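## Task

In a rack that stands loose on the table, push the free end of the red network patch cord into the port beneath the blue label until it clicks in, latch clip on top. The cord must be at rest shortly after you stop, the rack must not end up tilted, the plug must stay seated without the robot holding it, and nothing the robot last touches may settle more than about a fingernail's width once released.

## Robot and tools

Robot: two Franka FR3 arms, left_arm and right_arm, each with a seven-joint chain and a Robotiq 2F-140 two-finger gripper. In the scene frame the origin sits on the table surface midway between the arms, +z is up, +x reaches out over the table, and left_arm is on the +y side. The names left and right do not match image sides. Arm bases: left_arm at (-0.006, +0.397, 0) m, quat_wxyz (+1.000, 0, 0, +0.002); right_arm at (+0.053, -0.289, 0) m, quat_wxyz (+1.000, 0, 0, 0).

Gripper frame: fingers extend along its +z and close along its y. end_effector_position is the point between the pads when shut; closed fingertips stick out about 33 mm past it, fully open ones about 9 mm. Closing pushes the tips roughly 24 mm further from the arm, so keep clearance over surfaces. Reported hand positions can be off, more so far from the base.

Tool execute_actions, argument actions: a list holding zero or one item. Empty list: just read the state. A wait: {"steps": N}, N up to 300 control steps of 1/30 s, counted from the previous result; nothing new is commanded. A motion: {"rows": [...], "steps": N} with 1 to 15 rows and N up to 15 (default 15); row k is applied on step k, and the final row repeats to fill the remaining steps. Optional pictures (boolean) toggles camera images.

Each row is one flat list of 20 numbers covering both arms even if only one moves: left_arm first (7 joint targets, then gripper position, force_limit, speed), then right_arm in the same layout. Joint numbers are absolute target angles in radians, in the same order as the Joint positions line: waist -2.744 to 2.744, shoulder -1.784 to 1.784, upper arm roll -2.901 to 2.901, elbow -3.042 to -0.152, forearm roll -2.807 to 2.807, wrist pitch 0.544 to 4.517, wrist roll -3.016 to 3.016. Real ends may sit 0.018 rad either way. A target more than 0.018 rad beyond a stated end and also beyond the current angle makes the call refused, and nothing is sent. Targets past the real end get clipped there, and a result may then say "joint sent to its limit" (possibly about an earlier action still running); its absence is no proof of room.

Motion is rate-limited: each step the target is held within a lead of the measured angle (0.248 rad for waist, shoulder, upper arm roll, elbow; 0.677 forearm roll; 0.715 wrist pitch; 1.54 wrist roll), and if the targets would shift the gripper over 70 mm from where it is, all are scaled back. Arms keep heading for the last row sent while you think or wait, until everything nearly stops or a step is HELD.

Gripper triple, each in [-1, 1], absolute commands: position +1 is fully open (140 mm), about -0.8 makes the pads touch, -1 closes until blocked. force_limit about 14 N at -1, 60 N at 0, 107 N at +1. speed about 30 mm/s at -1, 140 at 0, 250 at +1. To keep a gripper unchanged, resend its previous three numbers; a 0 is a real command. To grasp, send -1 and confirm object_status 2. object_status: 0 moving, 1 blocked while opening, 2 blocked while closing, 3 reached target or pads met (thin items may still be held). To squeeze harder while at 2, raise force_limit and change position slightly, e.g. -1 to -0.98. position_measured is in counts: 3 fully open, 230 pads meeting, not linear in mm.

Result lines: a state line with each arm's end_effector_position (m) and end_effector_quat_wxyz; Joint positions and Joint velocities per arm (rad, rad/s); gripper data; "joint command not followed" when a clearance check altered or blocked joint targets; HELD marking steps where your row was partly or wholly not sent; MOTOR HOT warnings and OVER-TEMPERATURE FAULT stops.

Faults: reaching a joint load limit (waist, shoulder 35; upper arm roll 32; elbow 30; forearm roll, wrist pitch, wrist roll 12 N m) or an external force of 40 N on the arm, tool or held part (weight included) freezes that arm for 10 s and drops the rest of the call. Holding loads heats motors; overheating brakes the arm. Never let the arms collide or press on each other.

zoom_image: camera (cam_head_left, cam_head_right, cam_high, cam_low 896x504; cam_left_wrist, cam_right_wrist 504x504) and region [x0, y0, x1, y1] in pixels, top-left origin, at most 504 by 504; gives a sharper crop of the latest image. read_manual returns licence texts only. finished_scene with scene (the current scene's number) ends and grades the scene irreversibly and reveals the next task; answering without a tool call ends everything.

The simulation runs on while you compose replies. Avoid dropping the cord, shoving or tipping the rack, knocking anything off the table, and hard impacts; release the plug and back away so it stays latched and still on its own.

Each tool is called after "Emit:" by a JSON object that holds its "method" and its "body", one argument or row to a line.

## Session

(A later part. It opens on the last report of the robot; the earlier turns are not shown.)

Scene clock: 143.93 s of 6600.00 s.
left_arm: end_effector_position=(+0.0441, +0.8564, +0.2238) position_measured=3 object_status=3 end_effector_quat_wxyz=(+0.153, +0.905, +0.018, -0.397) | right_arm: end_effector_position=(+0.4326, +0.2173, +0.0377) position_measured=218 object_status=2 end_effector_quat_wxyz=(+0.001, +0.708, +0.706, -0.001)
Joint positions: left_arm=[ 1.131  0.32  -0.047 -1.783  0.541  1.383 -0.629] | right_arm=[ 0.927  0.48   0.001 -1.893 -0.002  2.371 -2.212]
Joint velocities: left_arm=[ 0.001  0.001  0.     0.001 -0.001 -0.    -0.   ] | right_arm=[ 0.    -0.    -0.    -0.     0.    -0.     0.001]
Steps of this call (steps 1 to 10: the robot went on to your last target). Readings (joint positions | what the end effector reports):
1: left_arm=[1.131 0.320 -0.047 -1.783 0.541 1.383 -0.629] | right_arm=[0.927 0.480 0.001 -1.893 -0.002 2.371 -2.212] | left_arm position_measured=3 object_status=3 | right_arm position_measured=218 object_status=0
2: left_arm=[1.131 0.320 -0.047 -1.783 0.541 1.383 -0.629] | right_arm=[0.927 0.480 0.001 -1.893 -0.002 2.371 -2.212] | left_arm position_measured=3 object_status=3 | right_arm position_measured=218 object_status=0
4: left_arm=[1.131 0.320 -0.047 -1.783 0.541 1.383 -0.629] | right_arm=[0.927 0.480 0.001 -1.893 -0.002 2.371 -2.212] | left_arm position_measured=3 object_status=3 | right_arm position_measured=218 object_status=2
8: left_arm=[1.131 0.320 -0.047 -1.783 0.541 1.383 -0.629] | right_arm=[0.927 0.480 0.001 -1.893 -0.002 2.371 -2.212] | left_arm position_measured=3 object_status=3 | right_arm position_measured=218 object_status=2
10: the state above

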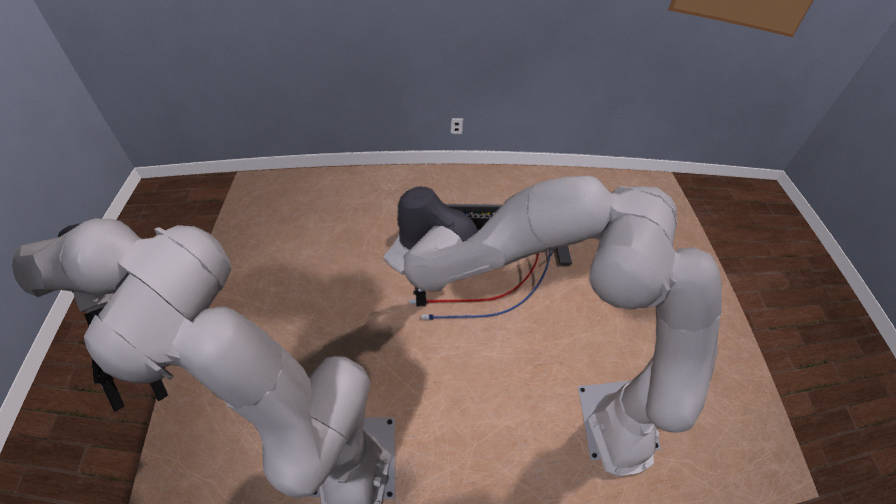

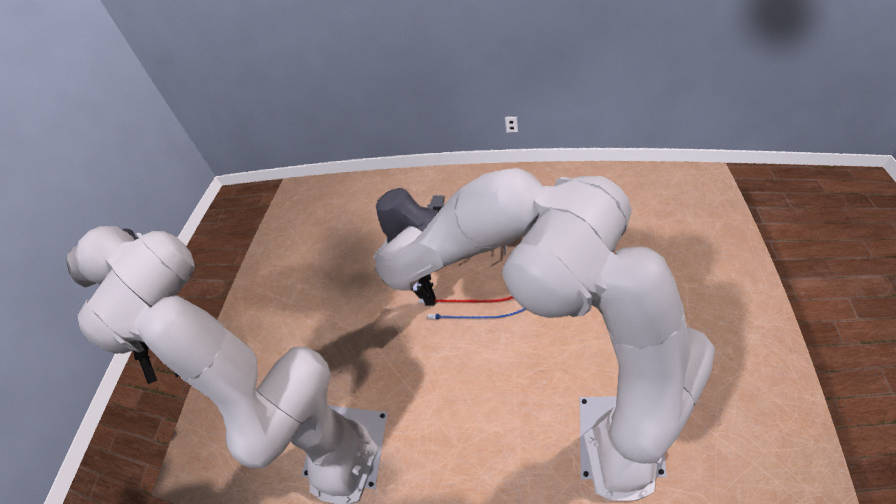

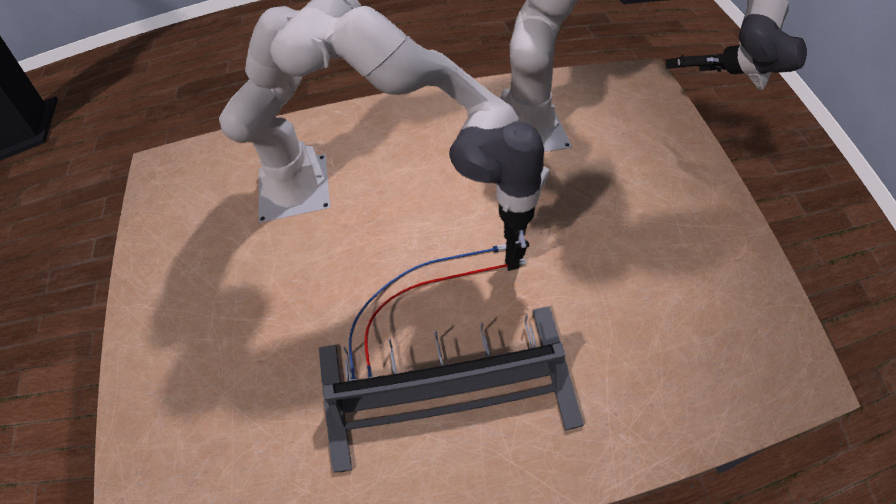

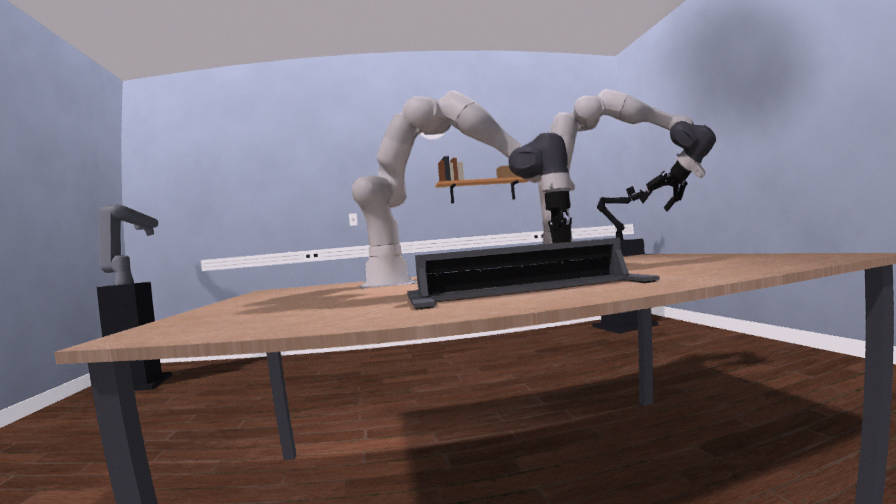

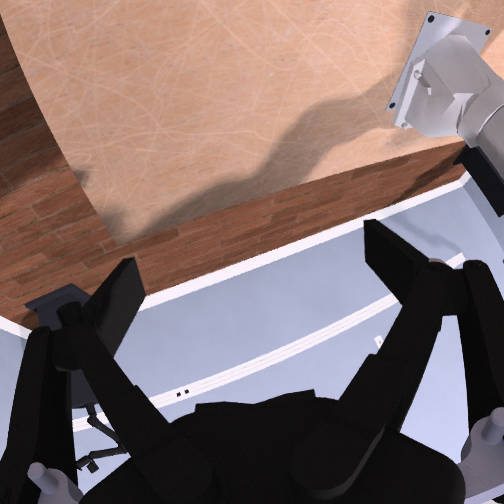

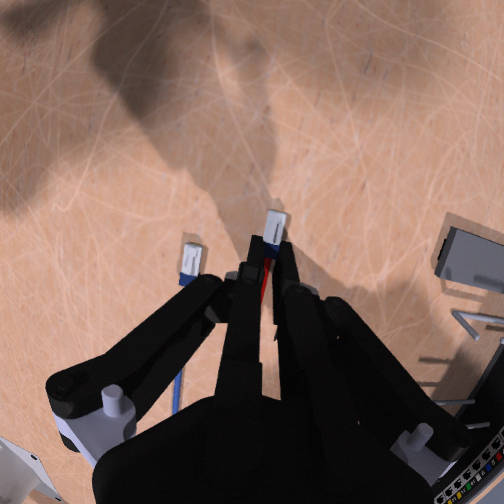

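Emit:
{"method": "execute_actions", "body": {
  "actions": [
    {"rows": [[1.131,0.32,-0.047,-1.783,0.541,1.383,-0.629,1,0,0, 0.9257,0.474,0,-1.890,0,2.362,-2.2159,-1,0.4,-0.6],[1.131,0.32,-0.047,-1.783,0.541,1.383,-0.629,1,0,0, 0.9257,0.465,0,-1.888,0,2.35,-2.2159,-1,0.4,-0.6],[1.131,0.32,-0.047,-1.783,0.541,1.383,-0.629,1,0,0, 0.9257,0.453,0,-1.885,0,2.334,-2.2159,-1,0.4,-0.6],[1.131,0.32,-0.047,-1.783,0.541,1.383,-0.629,1,0,0, 0.922,0.44,0,-1.883,0,2.318,-2.2,-1,0.4,-0.6],[1.131,0.32,-0.047,-1.783,0.541,1.383,-0.629,1,0,0, 0.915,0.425,0,-1.883,0,2.303,-2.17,-1,0.4,-0.6],[1.131,0.32,-0.047,-1.783,0.541,1.383,-0.629,1,0,0, 0.905,0.41,0,-1.884,0,2.29,-2.13,-1,0.4,-0.6],[1.131,0.32,-0.047,-1.783,0.541,1.383,-0.629,1,0,0, 0.895,0.395,0,-1.886,0,2.277,-2.08,-1,0.4,-0.6],[1.131,0.32,-0.047,-1.783,0.541,1.383,-0.629,1,0,0, 0.883,0.38,0,-1.889,0,2.265,-2.02,-1,0.4,-0.6],[1.131,0.32,-0.047,-1.783,0.541,1.383,-0.629,1,0,0, 0.87,0.367,0,-1.892,0,2.255,-1.96,-1,0.4,-0.6],[1.131,0.32,-0.047,-1.783,0.541,1.383,-0.629,1,0,0, 0.857,0.355,0,-1.895,0,2.246,-1.9,-1,0.4,-0.6],[1.131,0.32,-0.047,-1.783,0.541,1.383,-0.629,1,0,0, 0.844,0.344,0,-1.898,0,2.239,-1.84,-1,0.4,-0.6],[1.131,0.32,-0.047,-1.783,0.541,1.383,-0.629,1,0,0, 0.831,0.334,0,-1.901,0,2.233,-1.78,-1,0.4,-0.6],[1.131,0.32,-0.047,-1.783,0.541,1.383,-0.629,1,0,0, 0.818,0.325,0,-1.904,0,2.228,-1.72,-1,0.4,-0.6],[1.131,0.32,-0.047,-1.783,0.541,1.383,-0.629,1,0,0, 0.805,0.317,0,-1.907,0,2.223,-1.66,-1,0.4,-0.6],[1.131,0.32,-0.047,-1.783,0.541,1.383,-0.629,1,0,0, 0.792,0.31,0,-1.91,0,2.22,-1.6,-1,0.4,-0.6]], "steps": 15}
  ],
  "pictures": false
}}

Emit:
{"method": "execute_actions", "body": {
  "actions": [
    {"rows": [[1.131,0.32,-0.047,-1.783,0.541,1.383,-0.629,1,0,0, 0.78,0.305,0,-1.912,0,2.217,-1.53,-1,0.4,-0.6],[1.131,0.32,-0.047,-1.783,0.541,1.383,-0.629,1,0,0, 0.765,0.299,0,-1.915,0,2.214,-1.45,-1,0.4,-0.6],[1.131,0.32,-0.047,-1.783,0.541,1.383,-0.629,1,0,0, 0.75,0.293,0,-1.918,0,2.211,-1.37,-1,0.4,-0.6],[1.131,0.32,-0.047,-1.783,0.541,1.383,-0.629,1,0,0, 0.735,0.287,0,-1.921,0,2.208,-1.29,-1,0.4,-0.6],[1.131,0.32,-0.047,-1.783,0.541,1.383,-0.629,1,0,0, 0.72,0.281,0,-1.924,0,2.205,-1.21,-1,0.4,-0.6],[1.131,0.32,-0.047,-1.783,0.541,1.383,-0.629,1,0,0, 0.705,0.275,0,-1.927,0,2.202,-1.13,-1,0.4,-0.6],[1.131,0.32,-0.047,-1.783,0.541,1.383,-0.629,1,0,0, 0.69,0.27,0,-1.93,0,2.2,-1.05,-1,0.4,-0.6],[1.131,0.32,-0.047,-1.783,0.541,1.383,-0.629,1,0,0, 0.68,0.266,0,-1.932,0,2.198,-0.97,-1,0.4,-0.6],[1.131,0.32,-0.047,-1.783,0.541,1.383,-0.629,1,0,0, 0.6714,0.2628,0,-1.9343,0,2.1971,-0.8994,-1,0.4,-0.6]], "steps": 15}
  ],
  "pictures": false
}}

Emit:
{"method": "execute_actions", "body": {
  "actions": [
    {"steps": 40}
  ]
}}

Scene clock: 201.73 s of 6600.00 s.
left_arm: end_effector_position=(+0.0441, +0.8564, +0.2238) position_measured=3 object_status=3 end_effector_quat_wxyz=(+0.153, +0.905, +0.018, -0.397) | right_arm: end_effector_position=(+0.4829, +0.1741, +0.1221) position_measured=218 object_status=2 end_effector_quat_wxyz=(-0.003, +0.824, +0.567, +0.015)
Joint positions: left_arm=[ 1.131  0.32  -0.047 -1.783  0.541  1.383 -0.629] | right_arm=[ 0.821  0.326  0.002 -1.899 -0.002  2.255 -1.953]
Joint velocities: left_arm=[-0.001 -0.001  0.001 -0.     0.     0.     0.   ] | right_arm=[-0.383 -0.262 -0.029 -0.072  0.001 -0.189  1.156]
Steps of this call (steps 1 to 15: the robot went on to your last target; steps 16 to 90: nothing new was sent; then 54.30 s passed at rest; steps 91 to 105: all 15 steps of this action). Readings (joint positions | what the end effector reports):
91: left_arm=[1.131 0.320 -0.047 -1.783 0.541 1.383 -0.629] | right_arm=[0.927 0.480 0.001 -1.893 -0.002 2.370 -2.212] | left_arm position_measured=3 object_status=3 | right_arm position_measured=218 object_status=2
92: left_arm=[1.131 0.320 -0.047 -1.783 0.541 1.383 -0.629] | right_arm=[0.927 0.478 0.001 -1.893 -0.002 2.367 -2.212] | left_arm position_measured=3 object_status=3 | right_arm position_measured=218 object_status=2
94: left_arm=[1.131 0.320 -0.047 -1.783 0.541 1.383 -0.629] | right_arm=[0.927 0.468 0.001 -1.892 -0.002 2.353 -2.211] | left_arm position_measured=3 object_status=3 | right_arm position_measured=218 object_status=2
98: left_arm=[1.131 0.320 -0.047 -1.783 0.541 1.383 -0.629] | right_arm=[0.908 0.418 0.003 -1.891 -0.002 2.315 -2.172] | left_arm position_measured=3 object_status=3 | right_arm position_measured=218 object_status=2
105: the state above

Scene clock: 202.23 s of 6600.00 s.
left_arm: end_effector_position=(+0.0441, +0.8564, +0.2238) position_measured=3 object_status=3 end_effector_quat_wxyz=(+0.153, +0.905, +0.018, -0.397) | right_arm: end_effector_position=(+0.5349, +0.0898, +0.1414) position_measured=218 object_status=2 end_effector_quat_wxyz=(-0.001, +0.990, +0.143, +0.005)
Joint positions: left_arm=[ 1.131  0.32  -0.047 -1.783  0.541  1.383 -0.629] | right_arm=[ 0.671  0.264 -0.004 -1.931 -0.002  2.204 -1.191]
Joint velocities: left_arm=[ 0.001  0.     0.001 -0.    -0.     0.001 -0.001] | right_arm=[ 0.001  0.001  0.01  -0.011  0.001 -0.026  0.952]
Steps of this call (steps 1 to 15: all 15 steps of this action). Readings (joint positions | what the end effector reports):
1: left_arm=[1.131 0.320 -0.047 -1.783 0.541 1.383 -0.629] | right_arm=[0.808 0.318 0.001 -1.902 -0.002 2.249 -1.910] | left_arm position_measured=3 object_status=3 | right_arm position_measured=218 object_status=2
2: left_arm=[1.131 0.320 -0.047 -1.783 0.541 1.383 -0.629] | right_arm=[0.795 0.311 0.001 -1.904 -0.002 2.243 -1.864] | left_arm position_measured=3 object_status=3 | right_arm position_measured=218 object_status=2
4: left_arm=[1.131 0.320 -0.047 -1.783 0.541 1.383 -0.629] | right_arm=[0.767 0.299 0.001 -1.911 -0.002 2.233 -1.760] | left_arm position_measured=3 object_status=3 | right_arm position_measured=218 object_status=2
8: left_arm=[1.131 0.320 -0.047 -1.783 0.541 1.383 -0.629] | right_arm=[0.709 0.278 0.001 -1.924 -0.002 2.217 -1.522] | left_arm position_measured=3 object_status=3 | right_arm position_measured=218 object_status=2
15: the state above

Scene clock: 203.57 s of 6600.00 s.
left_arm: end_effector_position=(+0.0441, +0.8564, +0.2238) position_measured=3 object_status=3 end_effector_quat_wxyz=(+0.153, +0.905, +0.018, -0.397) | right_arm: end_effector_position=(+0.5326, +0.0893, +0.1403) position_measured=218 object_status=2 end_effector_quat_wxyz=(-0.000, +1.000, +0.003, +0.002)
Joint positions: left_arm=[ 1.131  0.32  -0.047 -1.783  0.541  1.383 -0.629] | right_arm=[ 0.671  0.264 -0.002 -1.932 -0.002  2.2   -0.908]
Joint velocities: left_arm=[ 0.001  0.001  0.001  0.    -0.001  0.001  0.001] | right_arm=[-0.    -0.001  0.    -0.     0.    -0.     0.012]
Steps of this call (steps 1 to 40: the robot went on to your last target). Readings (joint positions | what the end effector reports):
1: left_arm=[1.131 0.320 -0.047 -1.783 0.541 1.383 -0.629] | right_arm=[0.671 0.264 -0.003 -1.931 -0.002 2.203 -1.161] | left_arm position_measured=3 object_status=3 | right_arm position_measured=218 object_status=2
2: left_arm=[1.131 0.320 -0.047 -1.783 0.541 1.383 -0.629] | right_arm=[0.671 0.264 -0.003 -1.931 -0.002 2.203 -1.135] | left_arm position_measured=3 object_status=3 | right_arm position_measured=218 object_status=2
4: left_arm=[1.131 0.320 -0.047 -1.783 0.541 1.383 -0.629] | right_arm=[0.671 0.264 -0.002 -1.932 -0.002 2.202 -1.089] | left_arm position_measured=3 object_status=3 | right_arm position_measured=218 object_status=2
8: left_arm=[1.131 0.320 -0.047 -1.783 0.541 1.383 -0.629] | right_arm=[0.671 0.264 -0.002 -1.932 -0.002 2.201 -1.023] | left_arm position_measured=3 object_status=3 | right_arm position_measured=218 object_status=2
40: the state above

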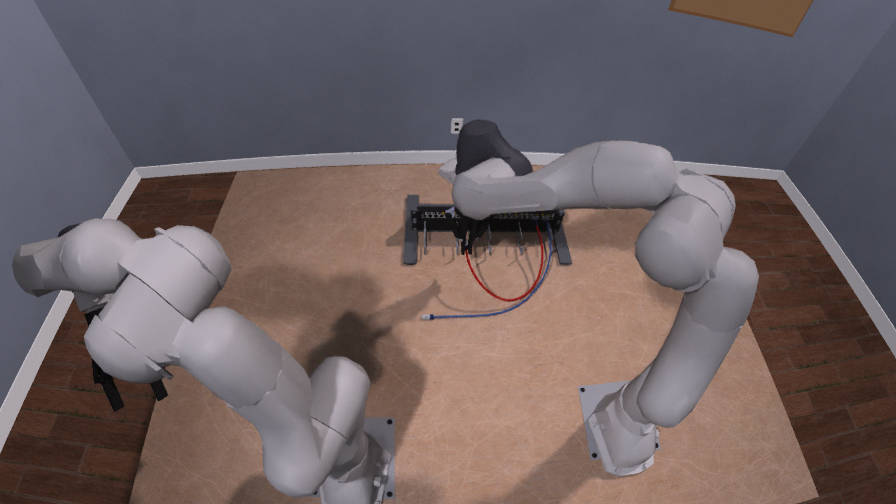

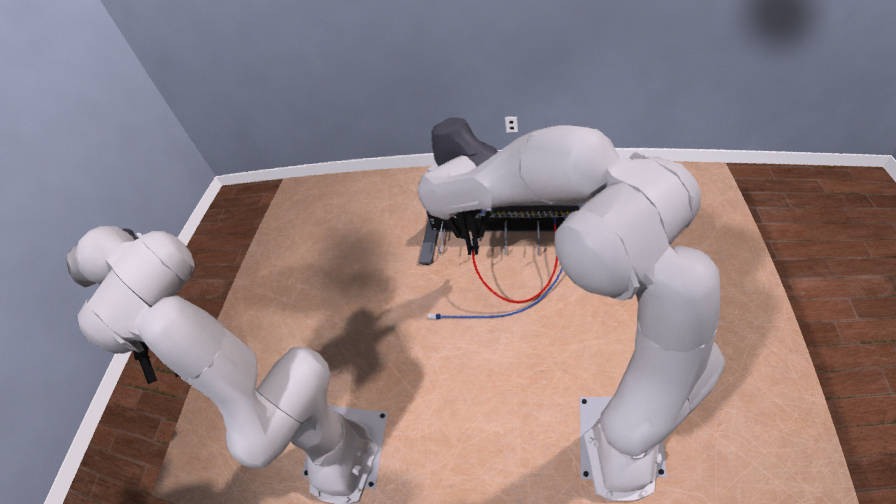

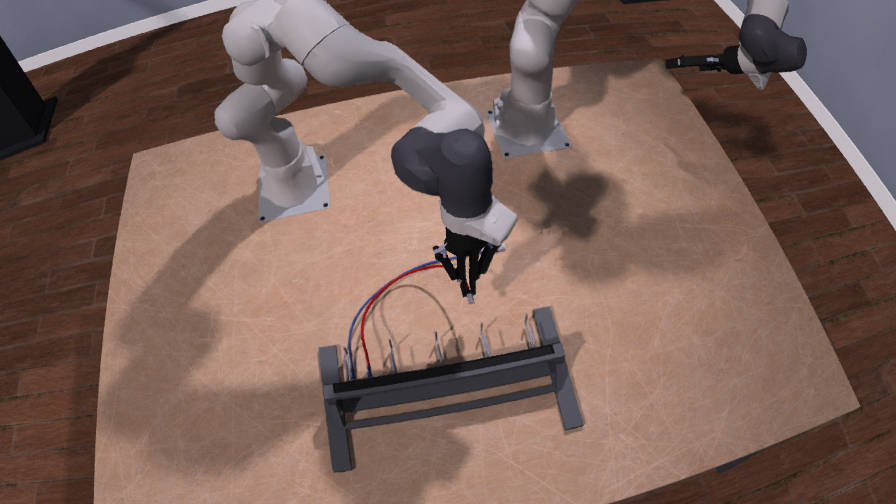

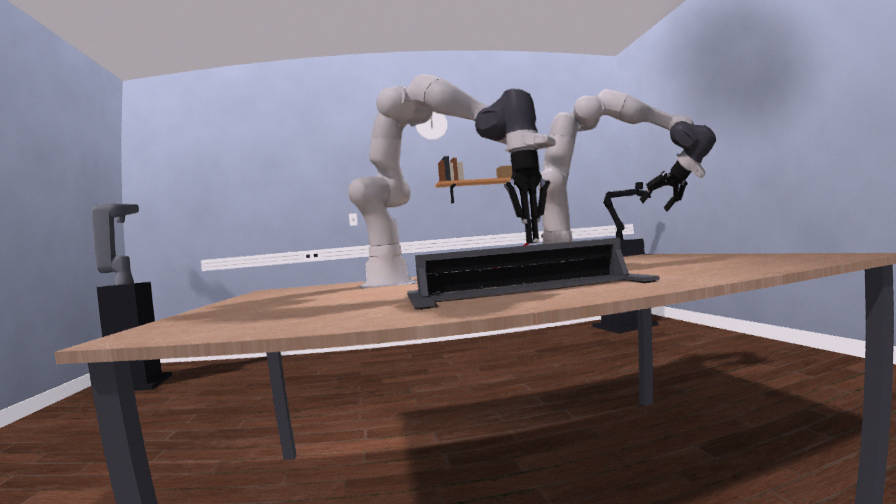

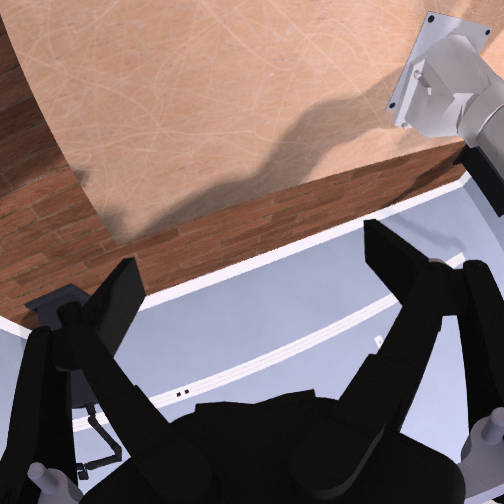

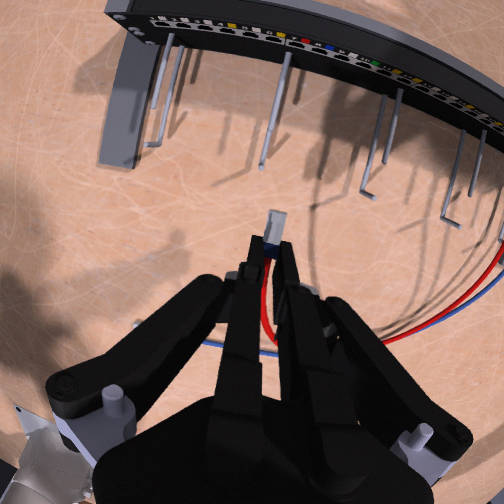

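Emit:
{"method": "zoom_image", "body": {
  "camera": "cam_right_wrist",
  "region": [200, 10, 450, 260]
}}

Region (200, 10, 450, 260) of cam_right_wrist's 504x504 image, scaled by 2.016, with more detail than that image has.

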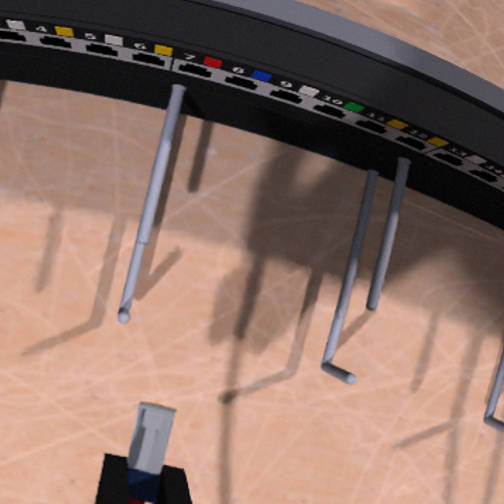

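Emit:
{"method": "execute_actions", "body": {
  "actions": [
    {"rows": [[0.5,0.32,0,-1.85,-1.5708,1.5708,1.1847,1,0,0, 0.6714,0.2628,0,-1.9343,0,2.1971,-0.8994,-1,0.4,-0.6]], "steps": 15}
  ],
  "pictures": false
}}

Emit:
{"method": "execute_actions", "body": {
  "actions": [
    {"steps": 30}
  ],
  "pictures": false
}}

Scene clock: 264.03 s of 6600.00 s.
left_arm: end_effector_position=(+0.2574, +0.7166, +0.1657) position_measured=3 object_status=3 end_effector_quat_wxyz=(+0.303, +0.903, -0.273, -0.135) | right_arm: end_effector_position=(+0.5325, +0.0893, +0.1403) position_measured=218 object_status=2 end_effector_quat_wxyz=(-0.000, +1.000, +0.001, +0.002)
Joint positions: left_arm=[ 0.882  0.318 -0.013 -1.823  0.013  1.466 -0.116] | right_arm=[ 0.671  0.264 -0.002 -1.932 -0.002  2.2   -0.904]
Joint velocities: left_arm=[-0.515  0.001 -0.002 -0.045 -0.992  0.117  0.886] | right_arm=[ 0.     0.     0.     0.001  0.    -0.     0.002]
Steps of this call (steps 1 to 30: the robot went on to your last target; steps 31 to 90: nothing new was sent; then 56.97 s passed at rest; steps 91 to 105: all 15 steps of this action). Readings (joint positions | what the end effector reports):
91: left_arm=[1.121 0.319 -0.038 -1.786 0.510 1.390 -0.596] | right_arm=[0.671 0.264 -0.002 -1.932 -0.002 2.200 -0.904] | left_arm position_measured=3 object_status=3 | right_arm position_measured=218 object_status=2
92: left_arm=[1.107 0.318 -0.032 -1.789 0.475 1.396 -0.560] | right_arm=[0.671 0.264 -0.002 -1.932 -0.002 2.200 -0.904] | left_arm position_measured=3 object_status=3 | right_arm position_measured=218 object_status=2
94: left_arm=[1.075 0.318 -0.025 -1.797 0.404 1.409 -0.489] | right_arm=[0.671 0.264 -0.002 -1.932 -0.002 2.200 -0.904] | left_arm position_measured=3 object_status=3 | right_arm position_measured=218 object_status=2
98: left_arm=[1.006 0.318 -0.019 -1.809 0.262 1.432 -0.347] | right_arm=[0.671 0.264 -0.002 -1.932 -0.002 2.200 -0.904] | left_arm position_measured=3 object_status=3 | right_arm position_measured=218 object_status=2
105: the state above

Scene clock: 265.03 s of 6600.00 s.
left_arm: end_effector_position=(+0.6436, +0.4032, +0.3573) position_measured=3 object_status=3 end_effector_quat_wxyz=(+0.332, +0.603, -0.470, +0.553) | right_arm: end_effector_position=(+0.5325, +0.0893, +0.1403) position_measured=218 object_status=2 end_effector_quat_wxyz=(-0.000, +1.000, +0.001, +0.002)
Joint positions: left_arm=[ 0.512  0.319 -0.004 -1.846 -1.35   1.55   0.73 ] | right_arm=[ 0.671  0.264 -0.002 -1.932 -0.002  2.199 -0.904]
Joint velocities: left_arm=[-0.14   0.001  0.004 -0.01  -1.589  0.094  1.302] | right_arm=[-0.001  0.002  0.001  0.    -0.001 -0.001  0.   ]
Steps of this call (steps 1 to 30: the robot went on to your last target). Readings (joint positions | what the end effector reports):
1: left_arm=[0.864 0.318 -0.012 -1.825 -0.023 1.470 -0.086] | right_arm=[0.671 0.264 -0.002 -1.932 -0.002 2.200 -0.904] | left_arm position_measured=3 object_status=3 | right_arm position_measured=218 object_status=2
2: left_arm=[0.846 0.318 -0.012 -1.826 -0.059 1.473 -0.057] | right_arm=[0.671 0.264 -0.002 -1.932 -0.002 2.200 -0.904] | left_arm position_measured=3 object_status=3 | right_arm position_measured=218 object_status=2
4: left_arm=[0.810 0.318 -0.010 -1.828 -0.131 1.481 0.000] | right_arm=[0.671 0.264 -0.002 -1.932 -0.002 2.200 -0.904] | left_arm position_measured=3 object_status=3 | right_arm position_measured=218 object_status=2
8: left_arm=[0.738 0.318 -0.008 -1.832 -0.276 1.494 0.107] | right_arm=[0.671 0.264 -0.002 -1.932 -0.002 2.200 -0.904] | left_arm position_measured=3 object_status=3 | right_arm position_measured=218 object_status=2
30: the state above

Emit:
{"method": "execute_actions", "body": {
  "actions": [
    {"rows": [[0.48,0.38,0,-1.9,-1.5708,1.5708,1.1847,1,0,0, 0.662,0.284,0,-1.907,0,2.191,-0.91,-1,0.4,-0.6],[0.47,0.42,0,-1.93,-1.5708,1.5708,1.1847,1,0,0, 0.653,0.306,0,-1.879,0,2.185,-0.92,-1,0.4,-0.6],[0.46,0.46,0,-1.96,-1.5708,1.5708,1.1847,1,0,0, 0.644,0.327,0,-1.852,0,2.179,-0.93,-1,0.4,-0.6],[0.45,0.50,0,-1.99,-1.5708,1.5708,1.1847,1,0,0, 0.635,0.349,0,-1.824,0,2.173,-0.94,-1,0.4,-0.6],[0.44,0.54,0,-2.02,-1.5708,1.5708,1.1847,1,0,0, 0.626,0.371,0,-1.797,0,2.167,-0.95,-1,0.4,-0.6],[0.43,0.58,0,-2.04,-1.5708,1.5708,1.1847,1,0,0, 0.617,0.392,0,-1.769,0,2.161,-0.96,-1,0.4,-0.6],[0.42,0.62,0,-2.06,-1.5708,1.5708,1.1847,1,0,0, 0.608,0.414,0,-1.742,0,2.155,-0.97,-1,0.4,-0.6],[0.399,0.6825,0,-2.073,-1.5708,1.5708,1.1847,1,0,0, 0.5997,0.4355,0,-1.7146,0,2.1501,-0.9711,-1,0.4,-0.6]], "steps": 15}
  ],
  "pictures": false
}}

Emit:
{"method": "execute_actions", "body": {
  "actions": [
    {"steps": 30}
  ]
}}

Scene clock: 277.47 s of 6600.00 s.
left_arm: end_effector_position=(+0.6101, +0.3206, +0.1453) position_measured=3 object_status=3 end_effector_quat_wxyz=(+0.371, +0.582, -0.402, +0.602) | right_arm: end_effector_position=(+0.6009, +0.0827, +0.1228) position_measured=218 object_status=2 end_effector_quat_wxyz=(+0.001, +1.000, -0.013, +0.001)
Joint positions: left_arm=[ 0.411  0.646  0.001 -2.051 -1.569  1.569  1.178] | right_arm=[ 0.599  0.435 -0.002 -1.721 -0.002  2.158 -0.949]
Joint velocities: left_arm=[-0.182  0.687 -0.023 -0.368 -0.     0.011  0.001] | right_arm=[ 0.001  0.009 -0.     0.043  0.    -0.034 -0.061]
Steps of this call (steps 1 to 60: the robot went on to your last target; steps 61 to 120: nothing new was sent; then 7.93 s passed at rest; steps 121 to 135: all 15 steps of this action). Readings (joint positions | what the end effector reports):
121: left_arm=[0.498 0.321 0.001 -1.855 -1.568 1.569 1.178] | right_arm=[0.670 0.268 -0.001 -1.926 -0.002 2.198 -0.904] | left_arm position_measured=3 object_status=3 | right_arm position_measured=218 object_status=2
122: left_arm=[0.493 0.332 0.002 -1.867 -1.569 1.569 1.178] | right_arm=[0.667 0.277 0.000 -1.913 -0.002 2.196 -0.905] | left_arm position_measured=3 object_status=3 | right_arm position_measured=218 object_status=2
124: left_arm=[0.483 0.370 0.002 -1.896 -1.569 1.569 1.178] | right_arm=[0.656 0.306 0.002 -1.872 -0.002 2.190 -0.910] | left_arm position_measured=3 object_status=3 | right_arm position_measured=218 object_status=2
128: left_arm=[0.460 0.465 0.002 -1.956 -1.569 1.569 1.178] | right_arm=[0.621 0.387 0.002 -1.771 -0.002 2.174 -0.928] | left_arm position_measured=3 object_status=3 | right_arm position_measured=218 object_status=2
135: the state above

Scene clock: 278.47 s of 6600.00 s.
left_arm: end_effector_position=(+0.5933, +0.3050, +0.1191) position_measured=3 object_status=3 end_effector_quat_wxyz=(+0.394, +0.591, -0.388, +0.587) | right_arm: end_effector_position=(+0.6012, +0.0829, +0.1244) position_measured=218 object_status=2 end_effector_quat_wxyz=(+0.001, +1.000, -0.004, +0.001)
Joint positions: left_arm=[ 0.399  0.684 -0.001 -2.074 -1.569  1.57   1.178] | right_arm=[ 0.599  0.435 -0.002 -1.717 -0.002  2.153 -0.966]
Joint velocities: left_arm=[ 0.     0.     0.    -0.002  0.    -0.001 -0.001] | right_arm=[ 0.001 -0.    -0.     0.002 -0.     0.    -0.001]
Steps of this call (steps 1 to 30: the robot went on to your last target). Readings (joint positions | what the end effector reports):
1: left_arm=[0.406 0.665 -0.000 -2.061 -1.569 1.570 1.178] | right_arm=[0.599 0.435 -0.002 -1.720 -0.002 2.157 -0.950] | left_arm position_measured=3 object_status=3 | right_arm position_measured=218 object_status=2
2: left_arm=[0.403 0.679 -0.001 -2.069 -1.569 1.570 1.178] | right_arm=[0.599 0.435 -0.002 -1.719 -0.002 2.156 -0.952] | left_arm position_measured=3 object_status=3 | right_arm position_measured=218 object_status=2
4: left_arm=[0.399 0.691 -0.001 -2.076 -1.569 1.570 1.178] | right_arm=[0.599 0.435 -0.002 -1.718 -0.002 2.155 -0.955] | left_arm position_measured=3 object_status=3 | right_arm position_measured=218 object_status=2
8: left_arm=[0.399 0.687 -0.001 -2.075 -1.569 1.570 1.178] | right_arm=[0.599 0.435 -0.002 -1.717 -0.002 2.154 -0.959] | left_arm position_measured=3 object_status=3 | right_arm position_measured=218 object_status=2
30: the state above
All arms were judged still, so your last target was given up. Only a new action makes them travel on or press farther. Fingers that are still opening or closing keep moving.

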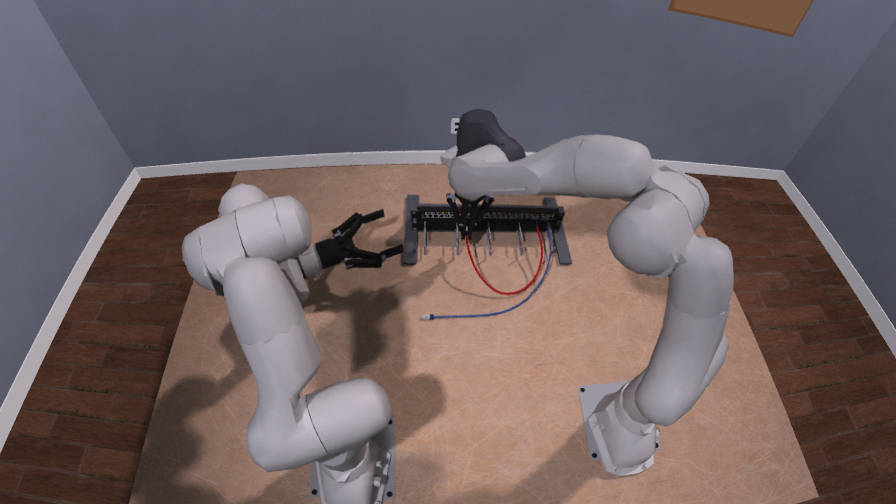

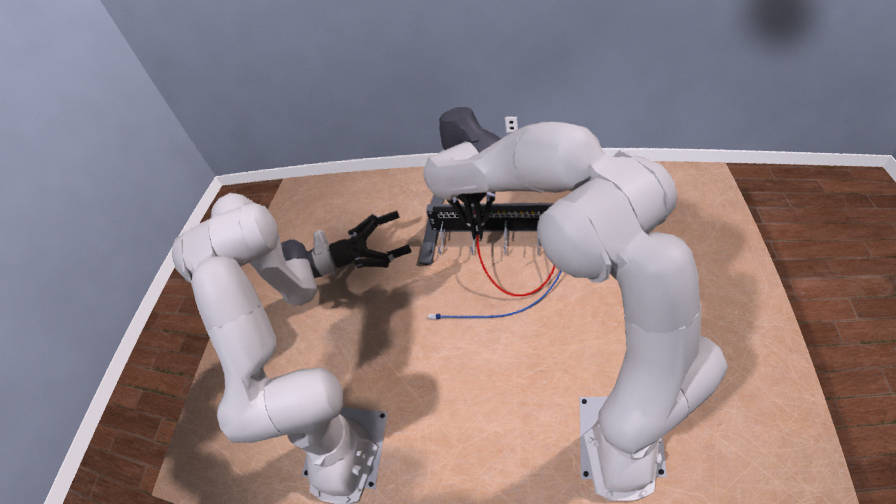

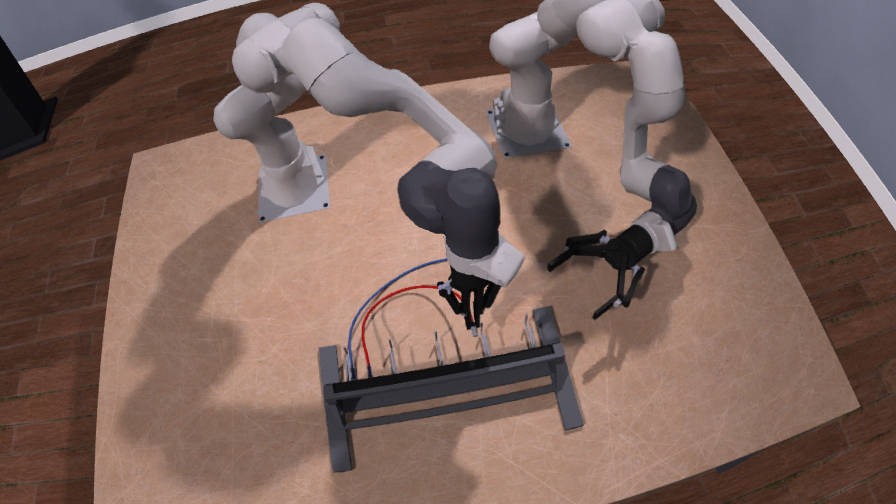

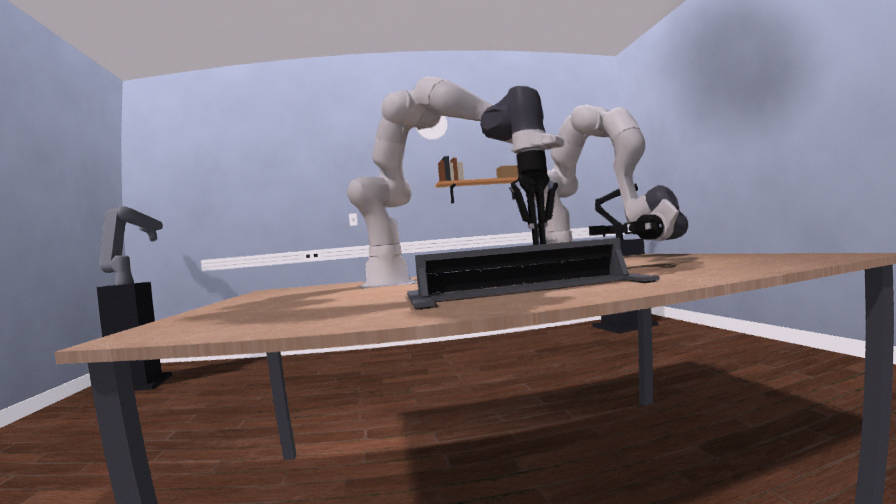

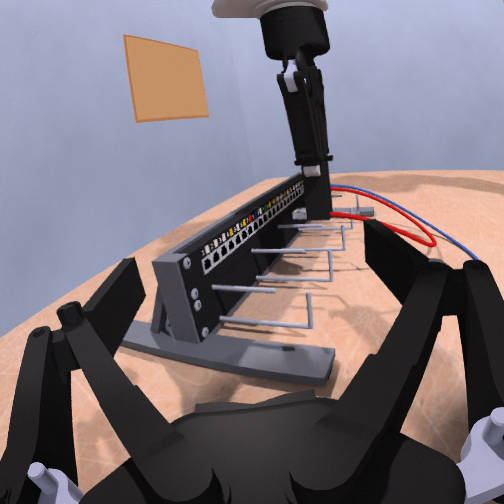

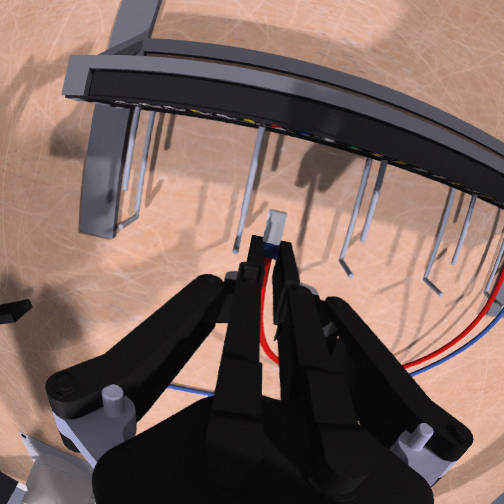

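Great views.

Emit:
{"method": "zoom_image", "body": {
  "camera": "cam_left_wrist",
  "region": [220, 170, 350, 270]
}}

Emit:
{"method": "zoom_image", "body": {
  "camera": "cam_right_wrist",
  "region": [220, 100, 370, 250]
}}

Region (220, 170, 350, 270) of cam_left_wrist's 504x504 image, scaled by 3.877, with more detail than that image has; it fills the top 388 rows of this view, and the rest is white.

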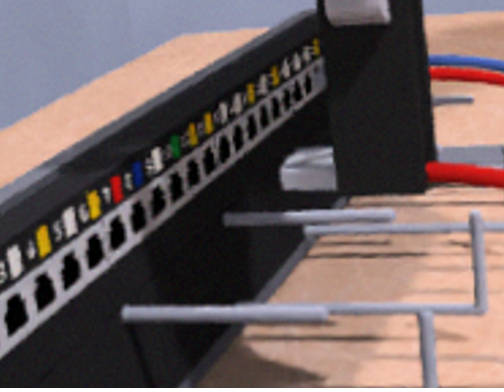

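Region (220, 100, 370, 250) of cam_right_wrist's 504x504 image, scaled by 3.360, with more detail than that image has.

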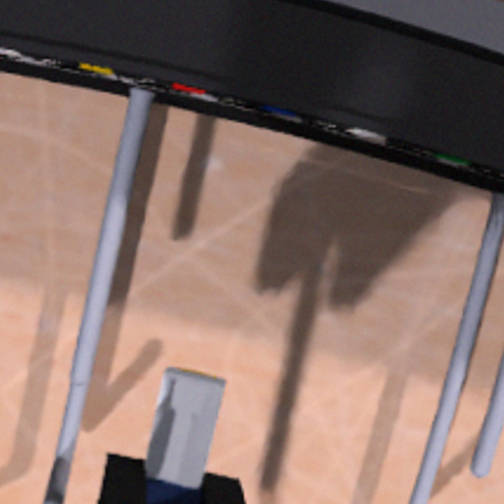

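Emit:
{"method": "execute_actions", "body": {
  "actions": [
    {"rows": [[0.399,0.6825,0,-2.073,-1.5708,1.5708,1.1847,1,0,0, 0.5965,0.448,0,-1.6993,0,2.147,-0.976,-1,0.4,-0.6],[0.399,0.6825,0,-2.073,-1.5708,1.5708,1.1847,1,0,0, 0.5932,0.4603,0,-1.684,0,2.144,-0.981,-1,0.4,-0.6],[0.399,0.6825,0,-2.073,-1.5708,1.5708,1.1847,1,0,0, 0.59,0.4726,0,-1.6688,0,2.141,-0.986,-1,0.4,-0.6],[0.399,0.6825,0,-2.073,-1.5708,1.5708,1.1847,1,0,0, 0.5867,0.485,0,-1.6536,0,2.138,-0.991,-1,0.4,-0.6],[0.399,0.6825,0,-2.073,-1.5708,1.5708,1.1847,1,0,0, 0.5835,0.4974,0,-1.6383,0,2.135,-0.996,-1,0.4,-0.6],[0.399,0.6825,0,-2.073,-1.5708,1.5708,1.1847,1,0,0, 0.5802,0.5098,0,-1.623,0,2.132,-1.0,-1,0.4,-0.6],[0.399,0.6825,0,-2.073,-1.5708,1.5708,1.1847,1,0,0, 0.577,0.5222,0,-1.6078,0,2.129,-1.005,-1,0.4,-0.6],[0.399,0.6825,0,-2.073,-1.5708,1.5708,1.1847,1,0,0, 0.5738,0.5345,0,-1.5926,0,2.126,-1.009,-1,0.4,-0.6],[0.399,0.6825,0,-2.073,-1.5708,1.5708,1.1847,1,0,0, 0.5705,0.547,0,-1.5773,0,2.123,-1.009,-1,0.4,-0.6],[0.399,0.6825,0,-2.073,-1.5708,1.5708,1.1847,1,0,0, 0.5673,0.5593,0,-1.5621,0,2.1213,-1.009,-1,0.4,-0.6]], "steps": 15}
  ],
  "pictures": false
}}

Emit:
{"method": "execute_actions", "body": {
  "actions": [
    {"steps": 25}
  ]
}}

Emit:
{"method": "zoom_image", "body": {
  "camera": "cam_left_wrist",
  "region": [230, 190, 310, 260]
}}

Emit:
{"method": "zoom_image", "body": {
  "camera": "cam_right_wrist",
  "region": [200, 130, 350, 280]
}}

Scene clock: 311.20 s of 6600.00 s.
left_arm: end_effector_position=(+0.5933, +0.3050, +0.1191) position_measured=3 object_status=3 end_effector_quat_wxyz=(+0.394, +0.591, -0.388, +0.587) | right_arm: end_effector_position=(+0.6393, +0.0840, +0.1061) position_measured=218 object_status=2 end_effector_quat_wxyz=(+0.001, +1.000, -0.005, +0.001)
Joint positions: left_arm=[ 0.399  0.684 -0.001 -2.074 -1.569  1.57   1.178] | right_arm=[ 0.568  0.558 -0.001 -1.57  -0.002  2.128 -0.994]
Joint velocities: left_arm=[-0.001 -0.     0.    -0.     0.     0.    -0.001] | right_arm=[-0.004  0.04   0.001  0.047 -0.    -0.028 -0.039]
Steps of this call (steps 1 to 90: nothing new was sent; then 29.23 s passed at rest; steps 91 to 105: all 15 steps of this action). Readings (joint positions | what the end effector reports):
91: left_arm=[0.399 0.684 -0.001 -2.074 -1.569 1.570 1.178] | right_arm=[0.599 0.438 -0.002 -1.713 -0.002 2.152 -0.967] | left_arm position_measured=3 object_status=3 | right_arm position_measured=218 object_status=2
92: left_arm=[0.399 0.684 -0.001 -2.074 -1.569 1.570 1.178] | right_arm=[0.598 0.443 -0.002 -1.704 -0.002 2.151 -0.968] | left_arm position_measured=3 object_status=3 | right_arm position_measured=218 object_status=2
94: left_arm=[0.399 0.684 -0.001 -2.074 -1.569 1.570 1.178] | right_arm=[0.595 0.459 -0.001 -1.681 -0.002 2.148 -0.971] | left_arm position_measured=3 object_status=3 | right_arm position_measured=218 object_status=2
98: left_arm=[0.399 0.684 -0.001 -2.074 -1.569 1.570 1.178] | right_arm=[0.583 0.505 -0.001 -1.625 -0.002 2.140 -0.981] | left_arm position_measured=3 object_status=3 | right_arm position_measured=218 object_status=2
105: the state above

Scene clock: 312.03 s of 6600.00 s.
left_arm: end_effector_position=(+0.5933, +0.3051, +0.1191) position_measured=3 object_status=3 end_effector_quat_wxyz=(+0.394, +0.591, -0.388, +0.587) | right_arm: end_effector_position=(+0.6401, +0.0845, +0.1075) position_measured=218 object_status=2 end_effector_quat_wxyz=(+0.001, +1.000, +0.000, +0.001)
Joint positions: left_arm=[ 0.399  0.684 -0.001 -2.074 -1.569  1.57   1.178] | right_arm=[ 0.568  0.559 -0.001 -1.564 -0.002  2.124 -1.004]
Joint velocities: left_arm=[-0.     0.001 -0.    -0.002  0.     0.    -0.   ] | right_arm=[-0.     0.001 -0.002  0.001  0.001  0.    -0.001]
Steps of this call (steps 1 to 15: the robot went on to your last target; steps 16 to 25: nothing new was sent). Readings (joint positions | what the end effector reports):
1: left_arm=[0.399 0.684 -0.001 -2.074 -1.569 1.570 1.178] | right_arm=[0.568 0.559 -0.001 -1.568 -0.002 2.127 -0.995] | left_arm position_measured=3 object_status=3 | right_arm position_measured=218 object_status=2
2: left_arm=[0.399 0.684 -0.001 -2.074 -1.569 1.570 1.178] | right_arm=[0.568 0.559 -0.001 -1.567 -0.002 2.126 -0.996] | left_arm position_measured=3 object_status=3 | right_arm position_measured=218 object_status=2
4: left_arm=[0.399 0.684 -0.001 -2.074 -1.569 1.570 1.178] | right_arm=[0.568 0.559 -0.001 -1.566 -0.002 2.126 -0.998] | left_arm position_measured=3 object_status=3 | right_arm position_measured=218 object_status=2
8: left_arm=[0.399 0.684 -0.001 -2.074 -1.569 1.570 1.178] | right_arm=[0.568 0.559 -0.001 -1.565 -0.002 2.125 -1.000] | left_arm position_measured=3 object_status=3 | right_arm position_measured=218 object_status=2
25: the state above
All arms were judged still, so your last target was given up. Only a new action makes them travel on or press farther. Fingers that are still opening or closing keep moving.

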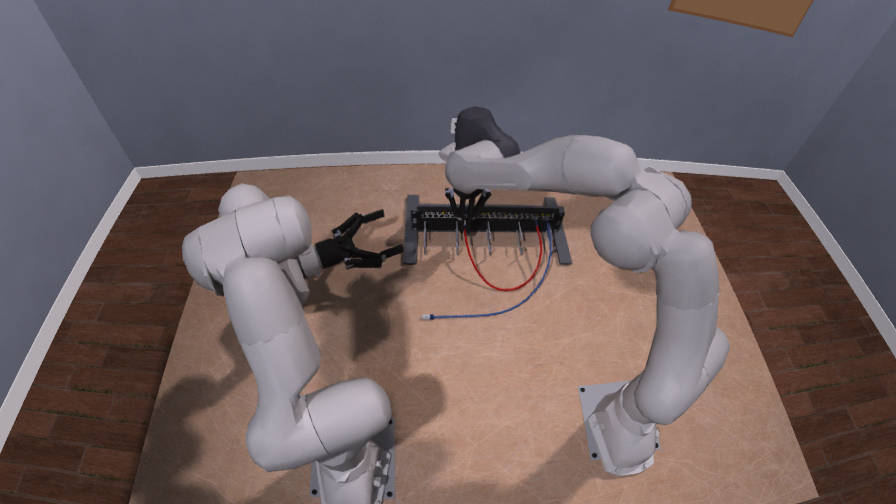

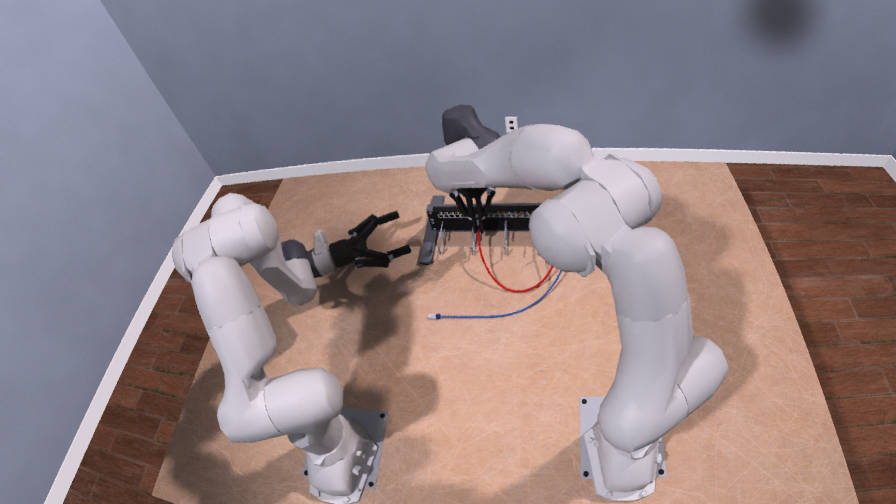

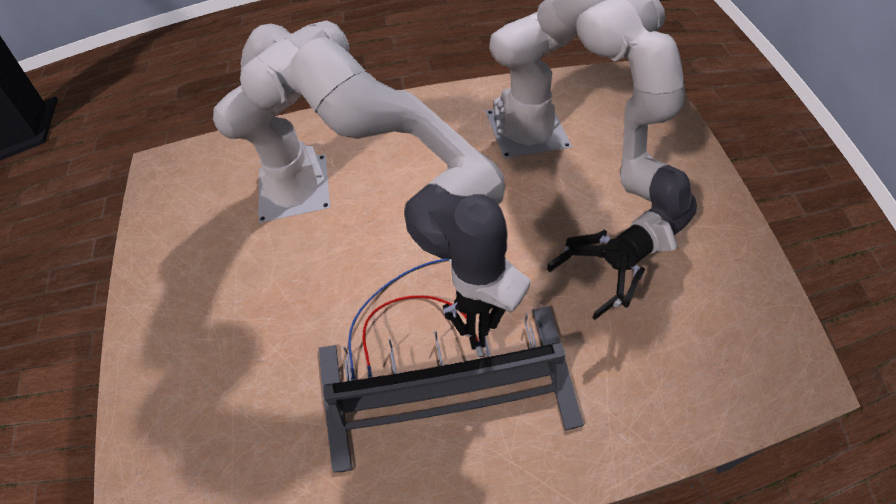

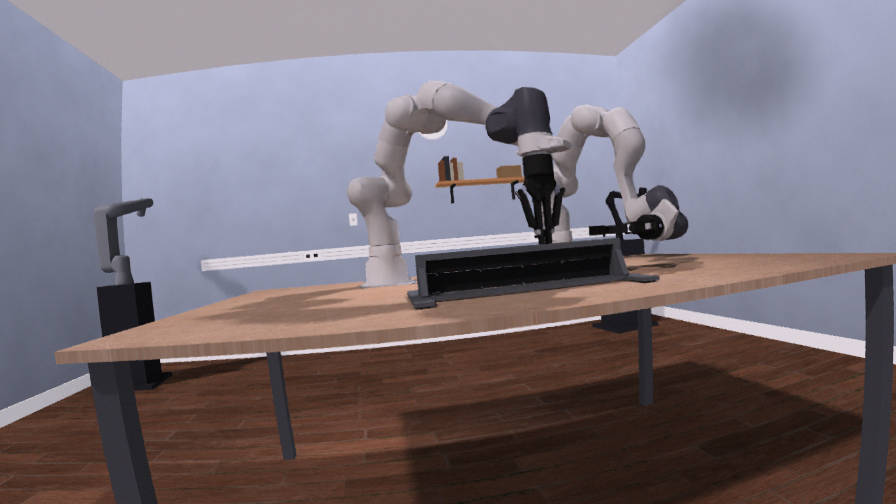

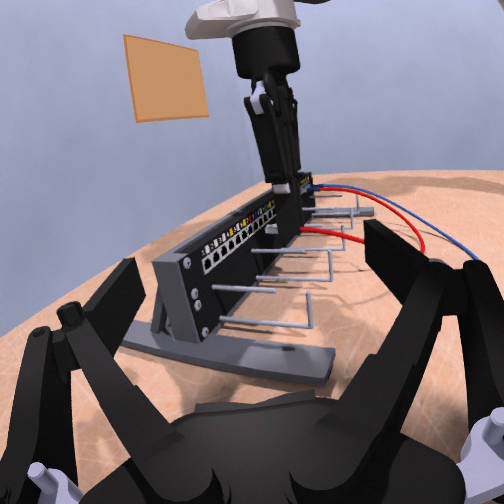

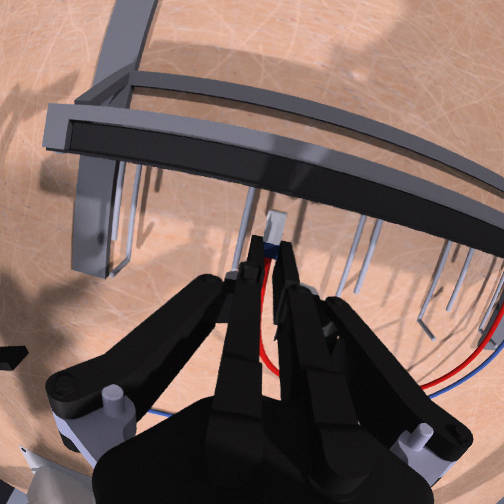

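Region (230, 190, 310, 260) of cam_left_wrist's 504x504 image, scaled by 6.300, with more detail than that image has; it fills the top 441 rows of this view, and the rest is white.

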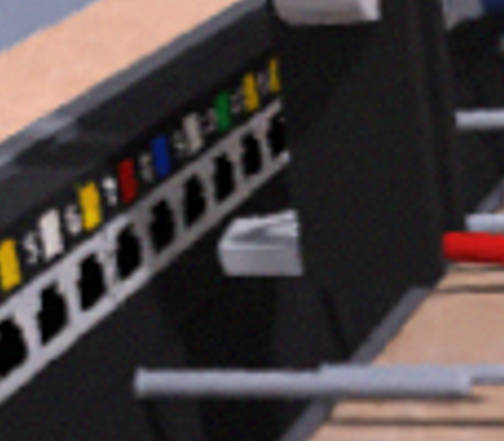

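Region (200, 130, 350, 280) of cam_right_wrist's 504x504 image, scaled by 3.360, with more detail than that image has.

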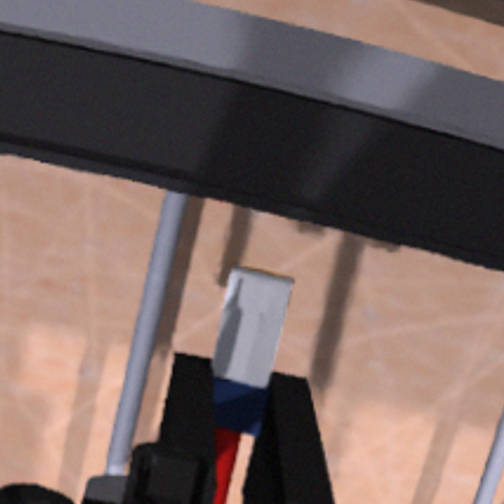

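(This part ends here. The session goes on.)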